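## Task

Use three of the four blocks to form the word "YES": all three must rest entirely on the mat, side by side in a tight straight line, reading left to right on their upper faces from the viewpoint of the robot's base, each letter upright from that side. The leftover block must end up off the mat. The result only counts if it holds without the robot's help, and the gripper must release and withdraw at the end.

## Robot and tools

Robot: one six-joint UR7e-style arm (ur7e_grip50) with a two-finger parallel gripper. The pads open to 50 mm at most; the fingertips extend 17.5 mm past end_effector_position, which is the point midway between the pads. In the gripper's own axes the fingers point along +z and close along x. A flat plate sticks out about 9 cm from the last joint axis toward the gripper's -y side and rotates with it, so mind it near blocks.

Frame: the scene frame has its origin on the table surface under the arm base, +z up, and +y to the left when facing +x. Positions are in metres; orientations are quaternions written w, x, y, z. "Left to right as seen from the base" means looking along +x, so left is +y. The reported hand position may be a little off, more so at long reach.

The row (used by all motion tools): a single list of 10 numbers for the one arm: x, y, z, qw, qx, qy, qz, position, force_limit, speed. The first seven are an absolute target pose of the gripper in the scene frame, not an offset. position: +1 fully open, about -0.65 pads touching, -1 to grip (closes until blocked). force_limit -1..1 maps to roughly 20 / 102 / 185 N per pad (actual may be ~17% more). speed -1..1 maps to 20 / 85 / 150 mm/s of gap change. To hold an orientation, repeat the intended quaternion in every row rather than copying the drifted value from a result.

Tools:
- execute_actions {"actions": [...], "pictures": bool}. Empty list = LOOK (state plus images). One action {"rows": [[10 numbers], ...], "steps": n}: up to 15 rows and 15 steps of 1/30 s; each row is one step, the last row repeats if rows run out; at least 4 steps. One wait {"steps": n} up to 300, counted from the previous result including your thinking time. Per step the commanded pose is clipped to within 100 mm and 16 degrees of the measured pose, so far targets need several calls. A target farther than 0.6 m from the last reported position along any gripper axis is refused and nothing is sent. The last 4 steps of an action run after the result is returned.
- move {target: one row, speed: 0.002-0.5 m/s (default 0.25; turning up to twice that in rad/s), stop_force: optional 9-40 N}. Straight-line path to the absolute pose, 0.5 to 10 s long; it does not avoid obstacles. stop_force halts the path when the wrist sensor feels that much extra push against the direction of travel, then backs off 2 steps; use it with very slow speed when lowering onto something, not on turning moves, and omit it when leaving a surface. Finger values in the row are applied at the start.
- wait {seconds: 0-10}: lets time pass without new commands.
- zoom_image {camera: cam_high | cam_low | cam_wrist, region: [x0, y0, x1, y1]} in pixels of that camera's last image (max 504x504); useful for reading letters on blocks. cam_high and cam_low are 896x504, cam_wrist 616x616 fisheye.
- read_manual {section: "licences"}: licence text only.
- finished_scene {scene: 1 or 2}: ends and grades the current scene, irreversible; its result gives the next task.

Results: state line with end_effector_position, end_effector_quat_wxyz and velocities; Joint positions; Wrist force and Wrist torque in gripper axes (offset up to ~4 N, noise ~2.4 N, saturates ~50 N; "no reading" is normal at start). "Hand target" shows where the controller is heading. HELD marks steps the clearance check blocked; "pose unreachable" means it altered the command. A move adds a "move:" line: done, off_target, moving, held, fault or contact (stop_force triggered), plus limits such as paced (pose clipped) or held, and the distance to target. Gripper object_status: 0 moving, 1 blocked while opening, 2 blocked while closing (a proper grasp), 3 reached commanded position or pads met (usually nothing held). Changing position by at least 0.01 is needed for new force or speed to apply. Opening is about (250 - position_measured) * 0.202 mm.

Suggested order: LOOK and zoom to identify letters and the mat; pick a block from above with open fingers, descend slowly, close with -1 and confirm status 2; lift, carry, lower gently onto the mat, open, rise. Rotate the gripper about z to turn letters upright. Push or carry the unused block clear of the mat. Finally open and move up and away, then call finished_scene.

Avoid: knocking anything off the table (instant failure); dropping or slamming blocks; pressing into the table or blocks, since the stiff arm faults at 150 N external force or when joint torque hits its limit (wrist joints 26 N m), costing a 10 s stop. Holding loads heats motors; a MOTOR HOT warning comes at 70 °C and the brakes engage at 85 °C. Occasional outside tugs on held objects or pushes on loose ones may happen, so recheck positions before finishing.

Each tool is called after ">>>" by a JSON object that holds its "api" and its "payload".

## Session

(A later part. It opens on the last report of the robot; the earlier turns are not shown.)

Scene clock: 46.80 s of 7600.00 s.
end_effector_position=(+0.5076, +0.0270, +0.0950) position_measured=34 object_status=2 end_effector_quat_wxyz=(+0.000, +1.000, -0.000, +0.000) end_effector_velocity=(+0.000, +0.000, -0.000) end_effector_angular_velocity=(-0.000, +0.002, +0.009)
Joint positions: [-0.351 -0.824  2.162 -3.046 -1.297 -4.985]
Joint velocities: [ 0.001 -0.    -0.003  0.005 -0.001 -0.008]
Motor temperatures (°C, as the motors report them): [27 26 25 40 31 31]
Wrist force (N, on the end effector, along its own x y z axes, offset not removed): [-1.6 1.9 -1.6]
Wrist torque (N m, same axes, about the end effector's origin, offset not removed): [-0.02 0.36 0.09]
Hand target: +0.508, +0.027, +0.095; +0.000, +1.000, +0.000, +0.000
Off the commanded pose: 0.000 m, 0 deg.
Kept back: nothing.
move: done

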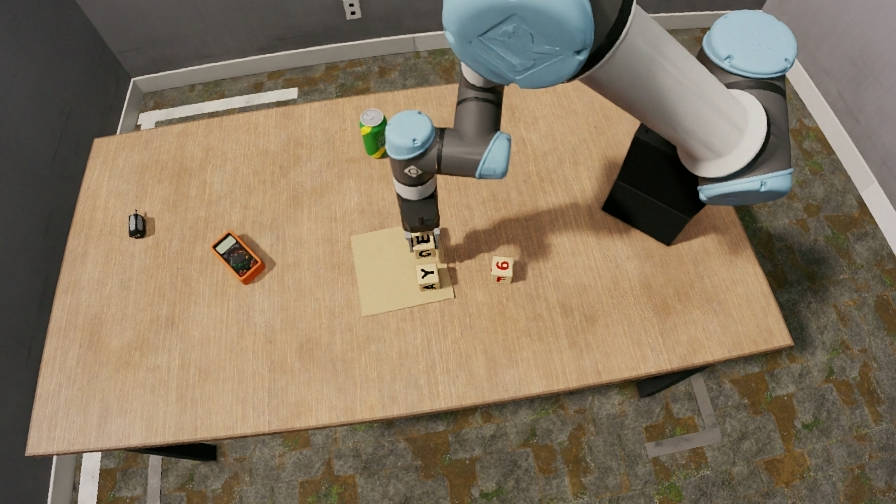

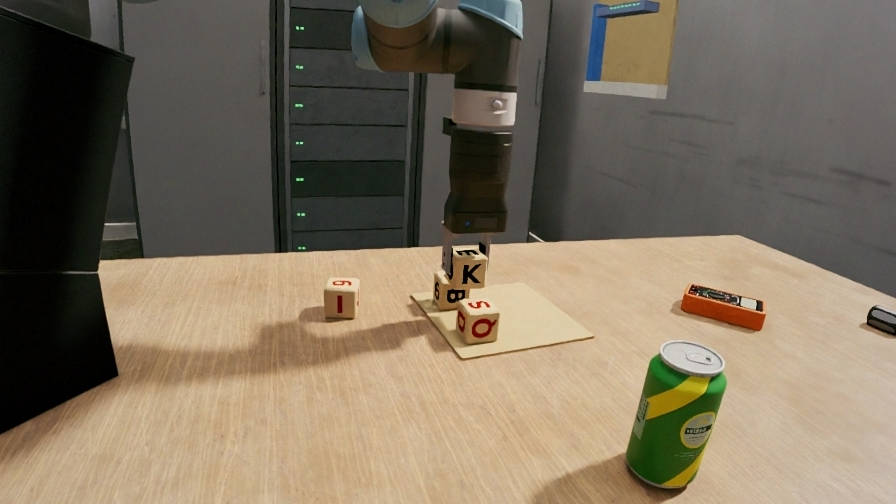

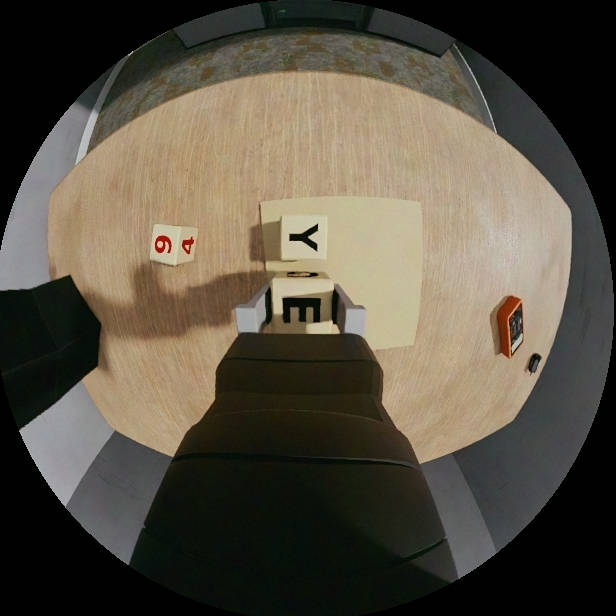

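Shift +2 mm in x and lower.

>>> {"api": "move", "payload": {"target": [0.510,0.027,0.046,0,1,0,0,-1,-0.5,0], "speed": 0.04, "stop_force": 12}}

>>> {"api": "move", "payload": {"target": [0.510,0.027,0.03,0,1,0,0,-1,-0.5,0], "speed": 0.008, "stop_force": 9}}

Scene clock: 48.60 s of 7600.00 s.
end_effector_position=(+0.5100, +0.0270, +0.0461) position_measured=34 object_status=2 end_effector_quat_wxyz=(+0.000, +1.000, +0.000, +0.000) end_effector_velocity=(+0.001, -0.000, -0.001) end_effector_angular_velocity=(-0.001, -0.001, -0.001)
Joint positions: [-0.323 -0.689  2.096 -3.122 -1.301 -4.957]
Joint velocities: [ 0.001  0.004 -0.002 -0.004 -0.001  0.002]
Motor temperatures (°C, as the motors report them): [27 26 25 40 31 31]
Wrist force (N, on the end effector, along its own x y z axes, offset not removed): [-0.6 1.2 -1.7]
Wrist torque (N m, same axes, about the end effector's origin, offset not removed): [0.01 0.28 0.12]
Hand target: +0.510, +0.027, +0.046; +0.000, +1.000, +0.000, +0.000
Off the commanded pose: 0.000 m, 0 deg.
Kept back: nothing.
move: done

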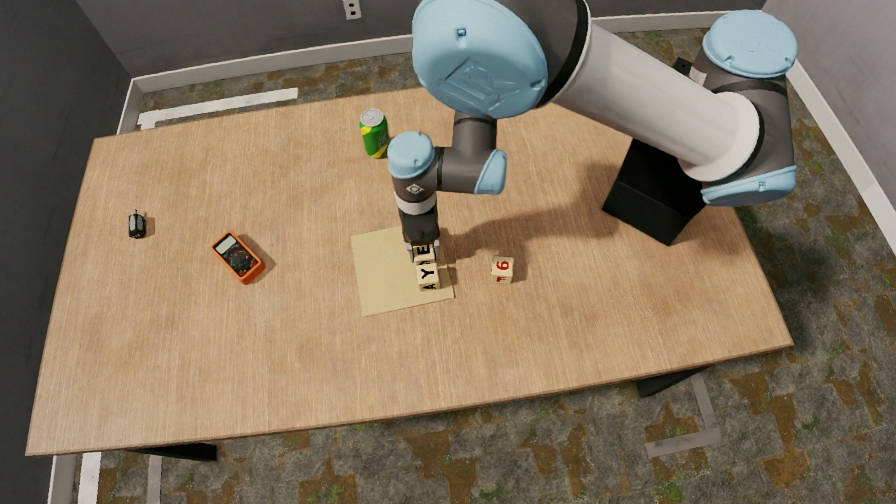

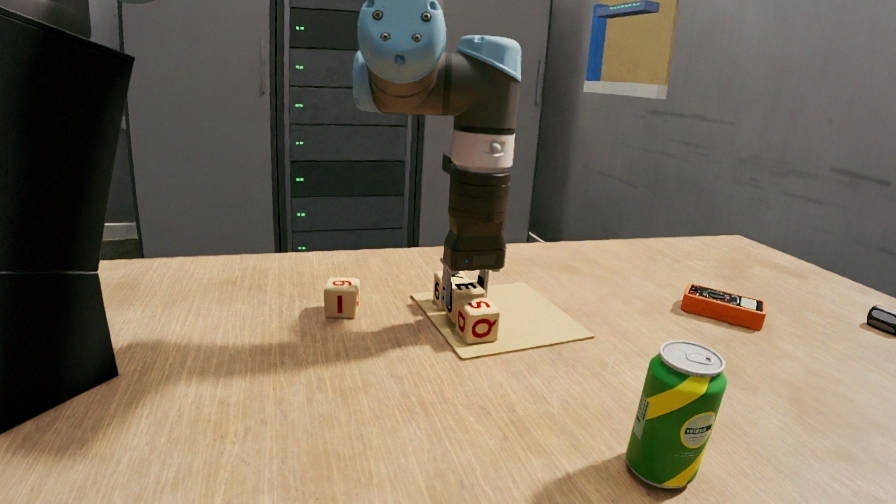

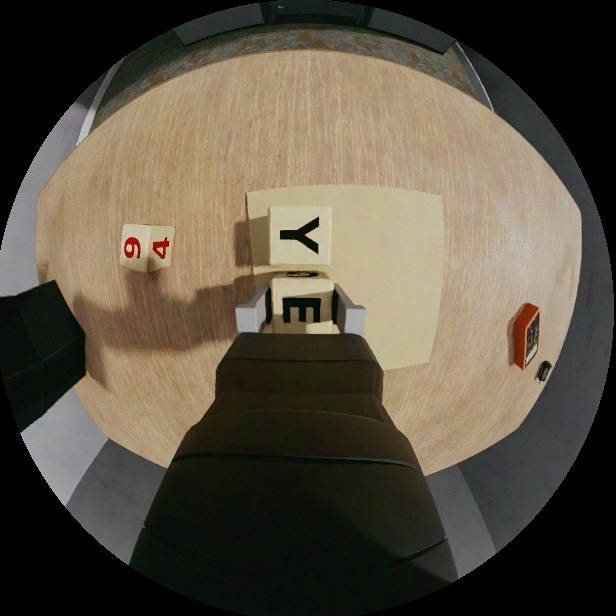

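Scene clock: 49.63 s of 7600.00 s.
end_effector_position=(+0.5102, +0.0271, +0.0408) position_measured=34 object_status=2 end_effector_quat_wxyz=(+0.000, +1.000, +0.000, +0.000) end_effector_velocity=(-0.002, +0.001, +0.001) end_effector_angular_velocity=(+0.003, +0.007, +0.001)
Joint positions: [-0.32  -0.675  2.088 -3.13  -1.301 -4.954]
Joint velocities: [-0.    -0.004  0.004  0.008  0.001 -0.003]
Motor temperatures (°C, as the motors report them): [27 26 25 40 31 31]
Wrist force (N, on the end effector, along its own x y z axes, offset not removed): [-21.6 1.2 -50.0]
Wrist torque (N m, same axes, about the end effector's origin, offset not removed): [-0.01 -0.07 0.22]
Hand target: +0.510, +0.027, +0.041; +0.000, +1.000, +0.000, +0.000
Off the commanded pose: 0.011 m, 0 deg.
Kept back: nothing.
move: contact

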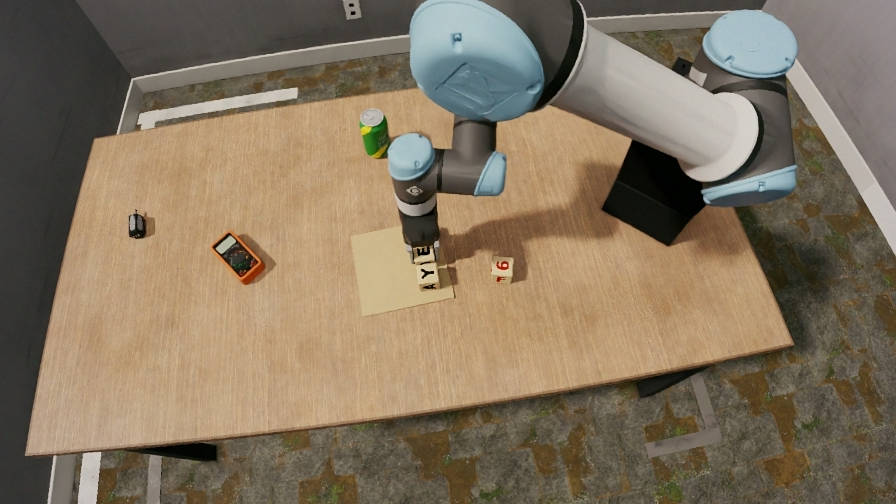

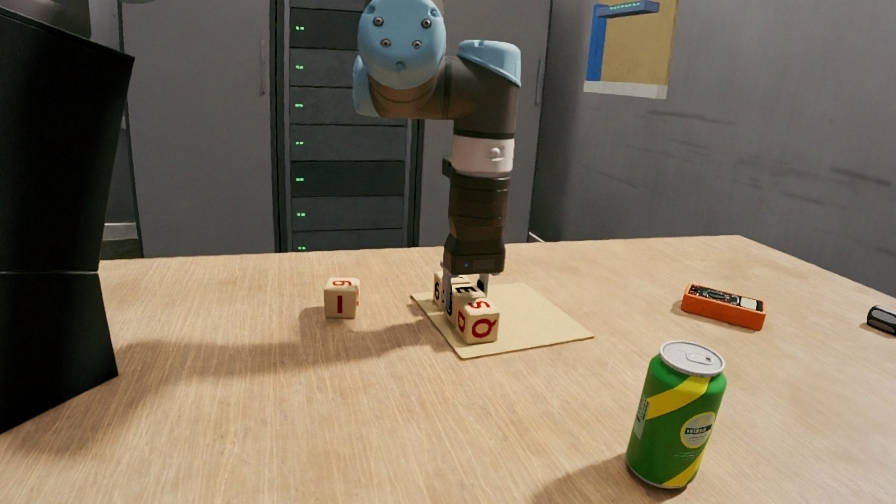

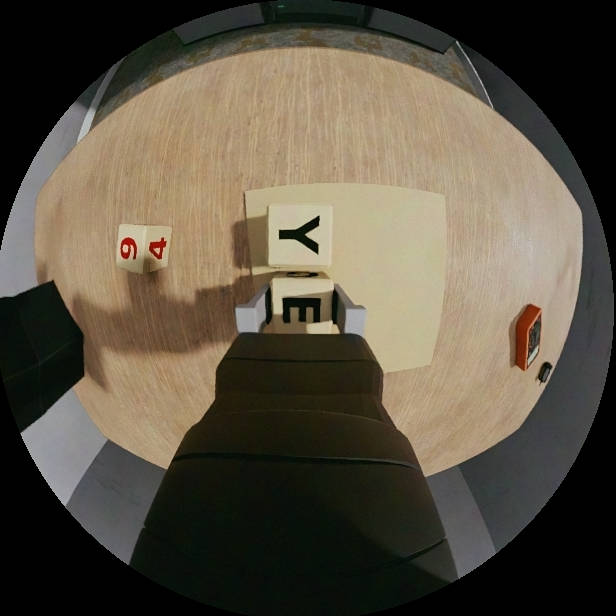

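>>> {"api": "move", "payload": {"target": [0.510,0.027,0.0415,0,1,0,0,1,-0.5,0]}}

>>> {"api": "move", "payload": {"target": [0.510,0.027,0.09,0,1,0,0,1,-0.5,0], "speed": 0.12}}

>>> {"api": "move", "payload": {"target": [0.50,-0.08,0.2,0,1,0,0,1,-0.5,0]}}

Scene clock: 50.57 s of 7600.00 s.
end_effector_position=(+0.5100, +0.0270, +0.0415) position_measured=3 object_status=3 end_effector_quat_wxyz=(+0.000, +1.000, +0.000, -0.000) end_effector_velocity=(-0.001, -0.000, -0.000) end_effector_angular_velocity=(-0.001, +0.001, -0.001)
Joint positions: [-0.321 -0.677  2.089 -3.129 -1.301 -4.954]
Joint velocities: [-0.     0.001  0.     0.    -0.001  0.   ]
Motor temperatures (°C, as the motors report them): [27 26 25 40 31 31]
Wrist force (N, on the end effector, along its own x y z axes, offset not removed): [-0.1 2.5 -2.3]
Wrist torque (N m, same axes, about the end effector's origin, offset not removed): [0.19 0.17 0.09]
Hand target: +0.510, +0.027, +0.041; -0.000, +1.000, +0.000, -0.000
Off the commanded pose: 0.000 m, 0 deg.
Kept back: nothing.
move: done

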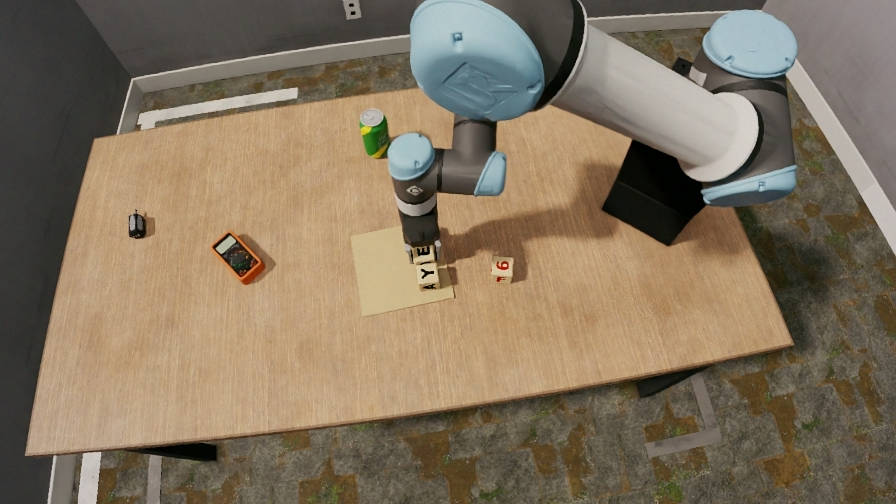

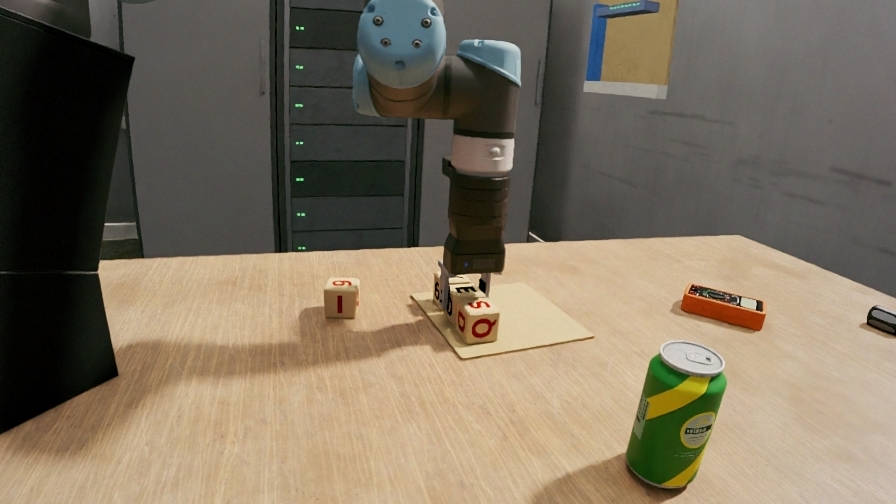

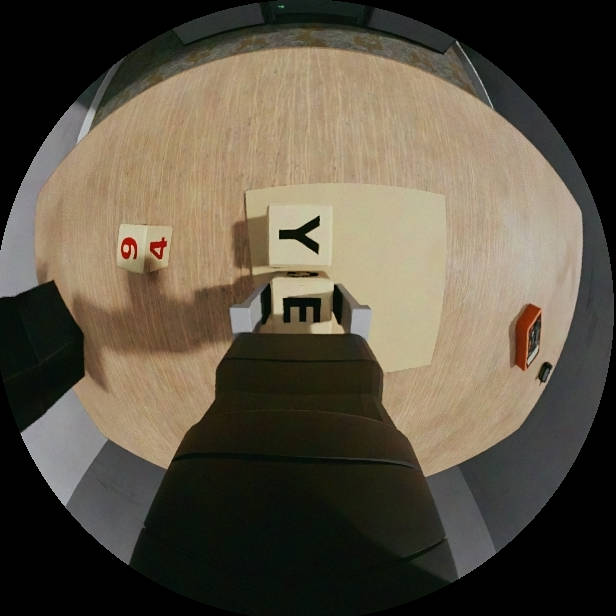

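Scene clock: 51.43 s of 7600.00 s.
end_effector_position=(+0.5100, +0.0270, +0.0898) position_measured=3 object_status=3 end_effector_quat_wxyz=(-0.000, +1.000, -0.000, -0.000) end_effector_velocity=(-0.000, +0.000, +0.002) end_effector_angular_velocity=(+0.000, +0.001, +0.000)
Joint positions: [-0.347 -0.809  2.15  -3.05  -1.297 -4.982]
Joint velocities: [-0.001 -0.005  0.002  0.004  0.    -0.001]
Motor temperatures (°C, as the motors report them): [27 26 25 40 31 31]
Wrist force (N, on the end effector, along its own x y z axes, offset not removed): [-1.1 1.6 -1.9]
Wrist torque (N m, same axes, about the end effector's origin, offset not removed): [0.13 0.36 0.18]
Hand target: +0.510, +0.027, +0.090; -0.000, +1.000, -0.000, -0.000
Off the commanded pose: 0.000 m, 0 deg.
Kept back: nothing.
move: done

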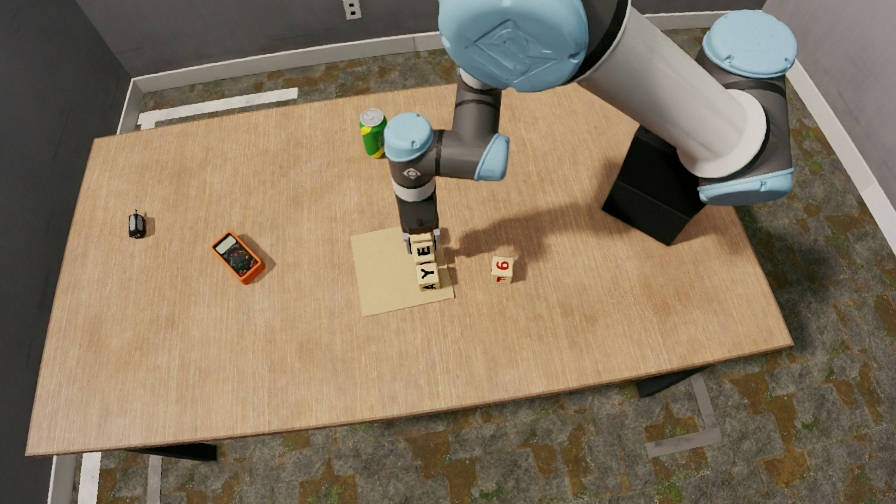

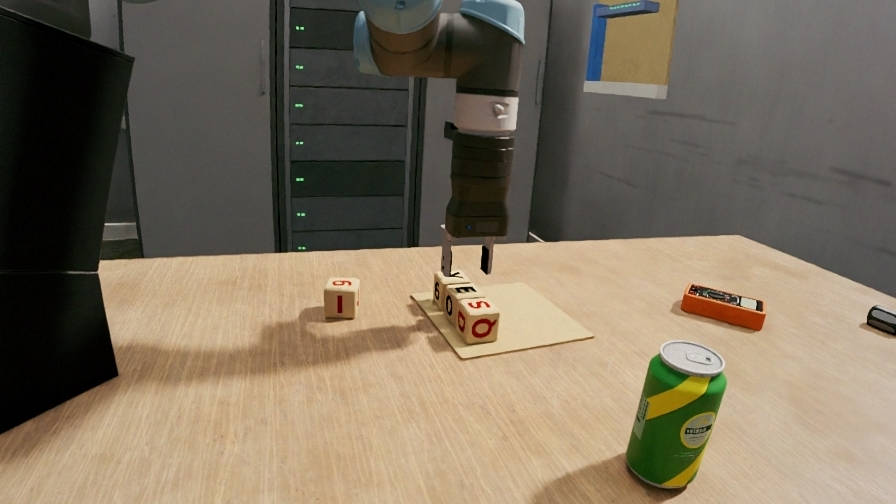

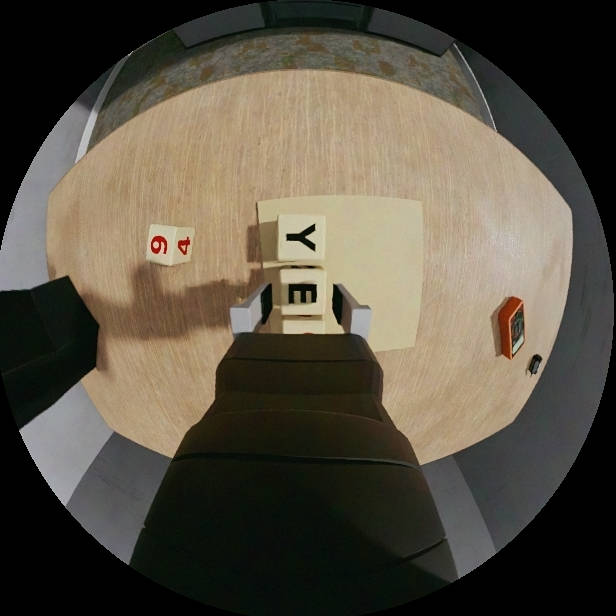

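Scene clock: 52.60 s of 7600.00 s.
end_effector_position=(+0.5001, -0.0798, +0.1998) position_measured=3 object_status=3 end_effector_quat_wxyz=(-0.000, +1.000, -0.000, -0.000) end_effector_velocity=(-0.000, -0.001, +0.001) end_effector_angular_velocity=(-0.000, +0.001, +0.000)
Joint positions: [-0.619 -1.056  2.2   -2.773 -1.271 -5.264]
Joint velocities: [-0.002 -0.002 -0.001  0.005 -0.001 -0.003]
Motor temperatures (°C, as the motors report them): [27 26 25 40 31 31]
Wrist force (N, on the end effector, along its own x y z axes, offset not removed): [-0.4 0.2 -1.5]
Wrist torque (N m, same axes, about the end effector's origin, offset not removed): [-0.14 0.16 0.07]
Hand target: +0.500, -0.080, +0.200; -0.000, +1.000, -0.000, -0.000
Off the commanded pose: 0.000 m, 0 deg.
Kept back: nothing.
move: done

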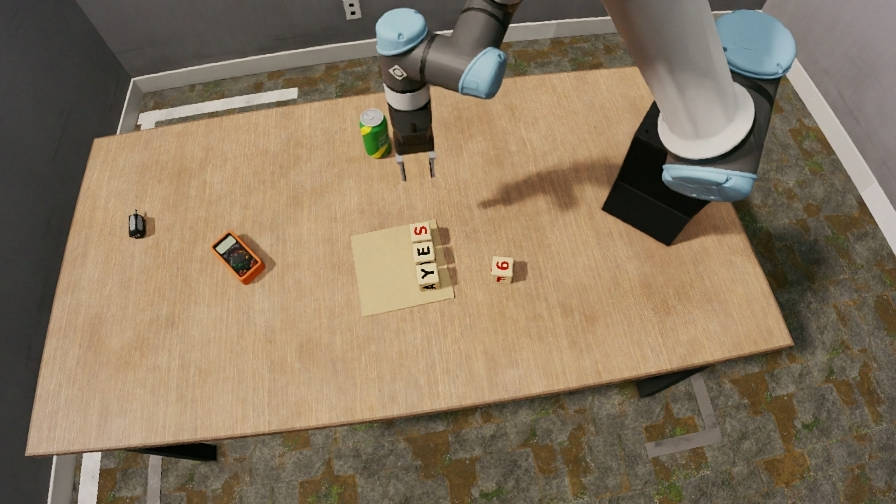

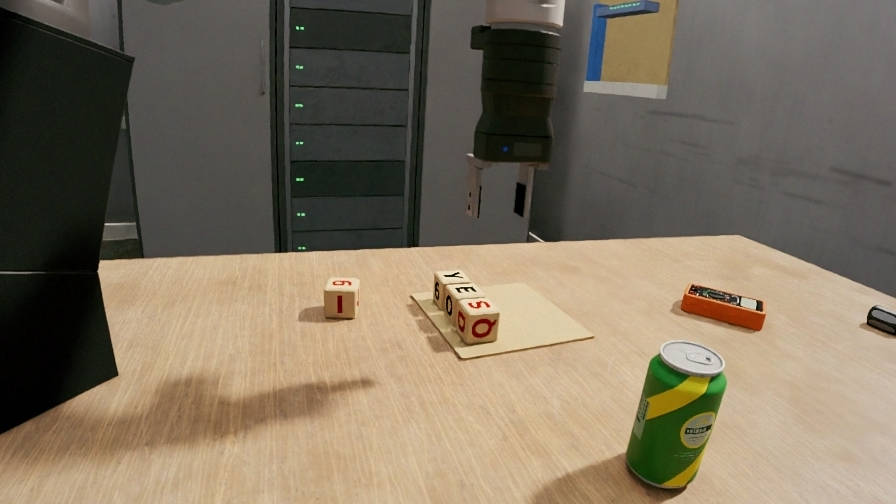

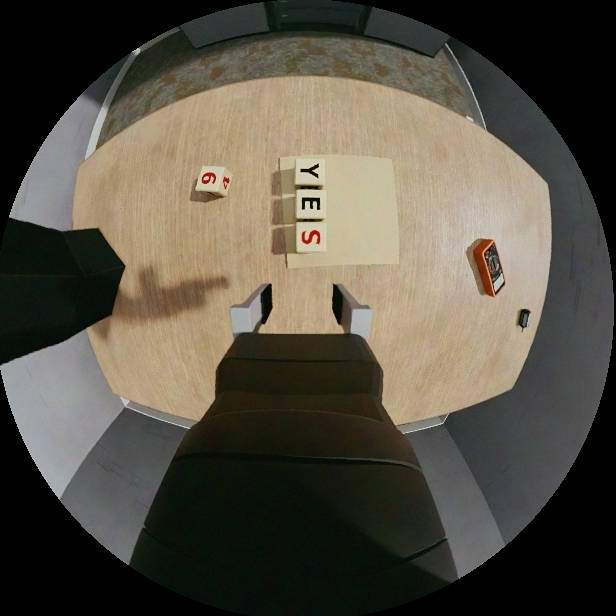

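>>> {"api": "zoom_image", "payload": {"camera": "cam_wrist", "region": [285,210,345,265]}}

Region (285, 210, 345, 265) of cam_wrist's 616x616 image, scaled by 8.400, with more detail than that image has; it fills the top 462 rows of this view, and the rest is white.

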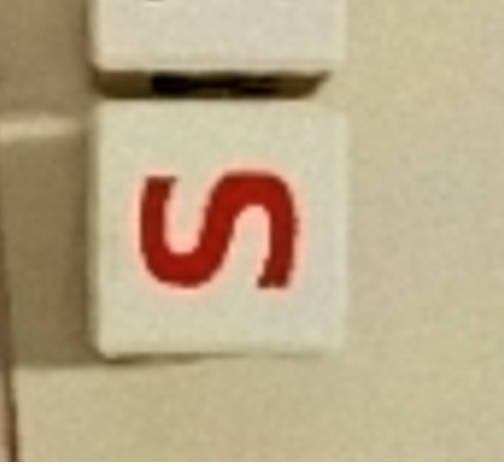

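>>> {"api": "move", "payload": {"target": [0.511,-0.025,0.066,0,1,0,0,1,-0.5,0], "speed": 0.2}}

>>> {"api": "zoom_image", "payload": {"camera": "cam_wrist", "region": [250,200,360,340]}}

Scene clock: 54.33 s of 7600.00 s.
end_effector_position=(+0.5109, -0.0251, +0.0662) position_measured=3 object_status=3 end_effector_quat_wxyz=(+0.000, +1.000, +0.000, +0.000) end_effector_velocity=(+0.001, +0.000, -0.001) end_effector_angular_velocity=(+0.001, -0.000, -0.001)
Joint positions: [-0.431 -0.718  2.102 -3.07  -1.287 -5.068]
Joint velocities: [ 0.001  0.002 -0.003  0.001  0.001  0.002]
Motor temperatures (°C, as the motors report them): [27 26 25 40 31 31]
Wrist force (N, on the end effector, along its own x y z axes, offset not removed): [-0.1 0.6 -3.1]
Wrist torque (N m, same axes, about the end effector's origin, offset not removed): [-0.18 0.09 0.16]
Hand target: +0.511, -0.025, +0.066; +0.000, +1.000, +0.000, +0.000
Off the commanded pose: 0.000 m, 0 deg.
Kept back: nothing.
move: done

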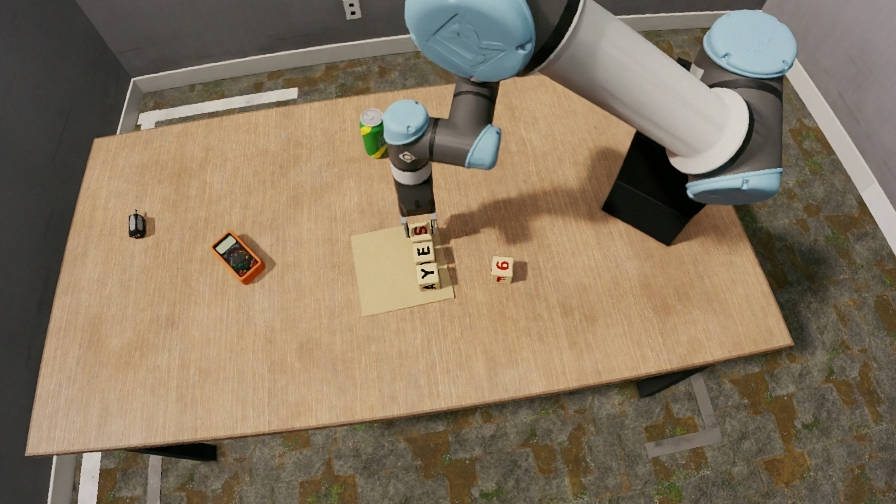

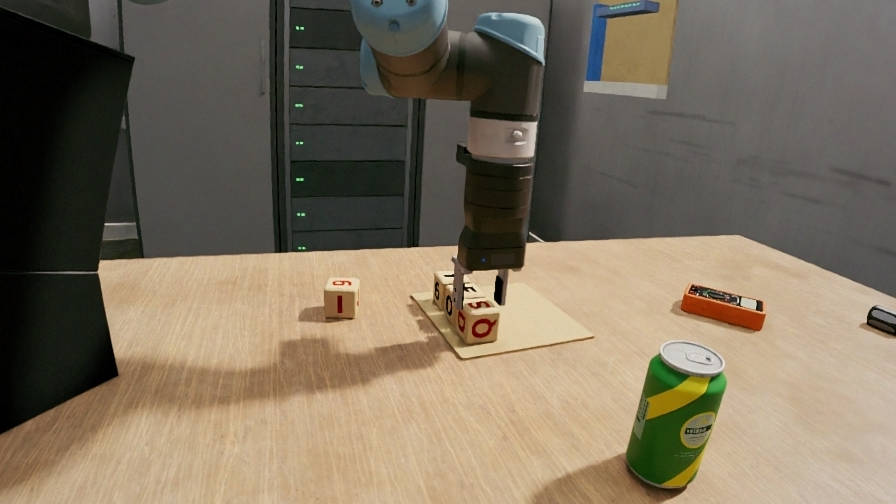

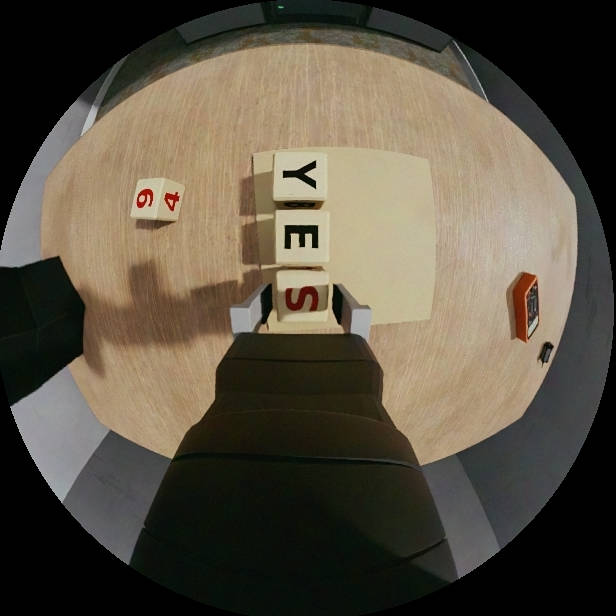

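Region (250, 200, 360, 340) of cam_wrist's 616x616 image, scaled by 3.600, with more detail than that image has; it fills the left 396 columns of this view, and the rest is white.

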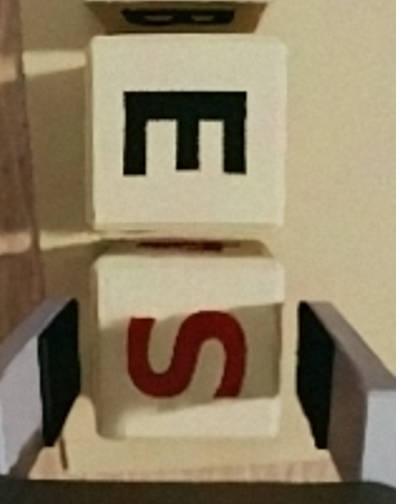

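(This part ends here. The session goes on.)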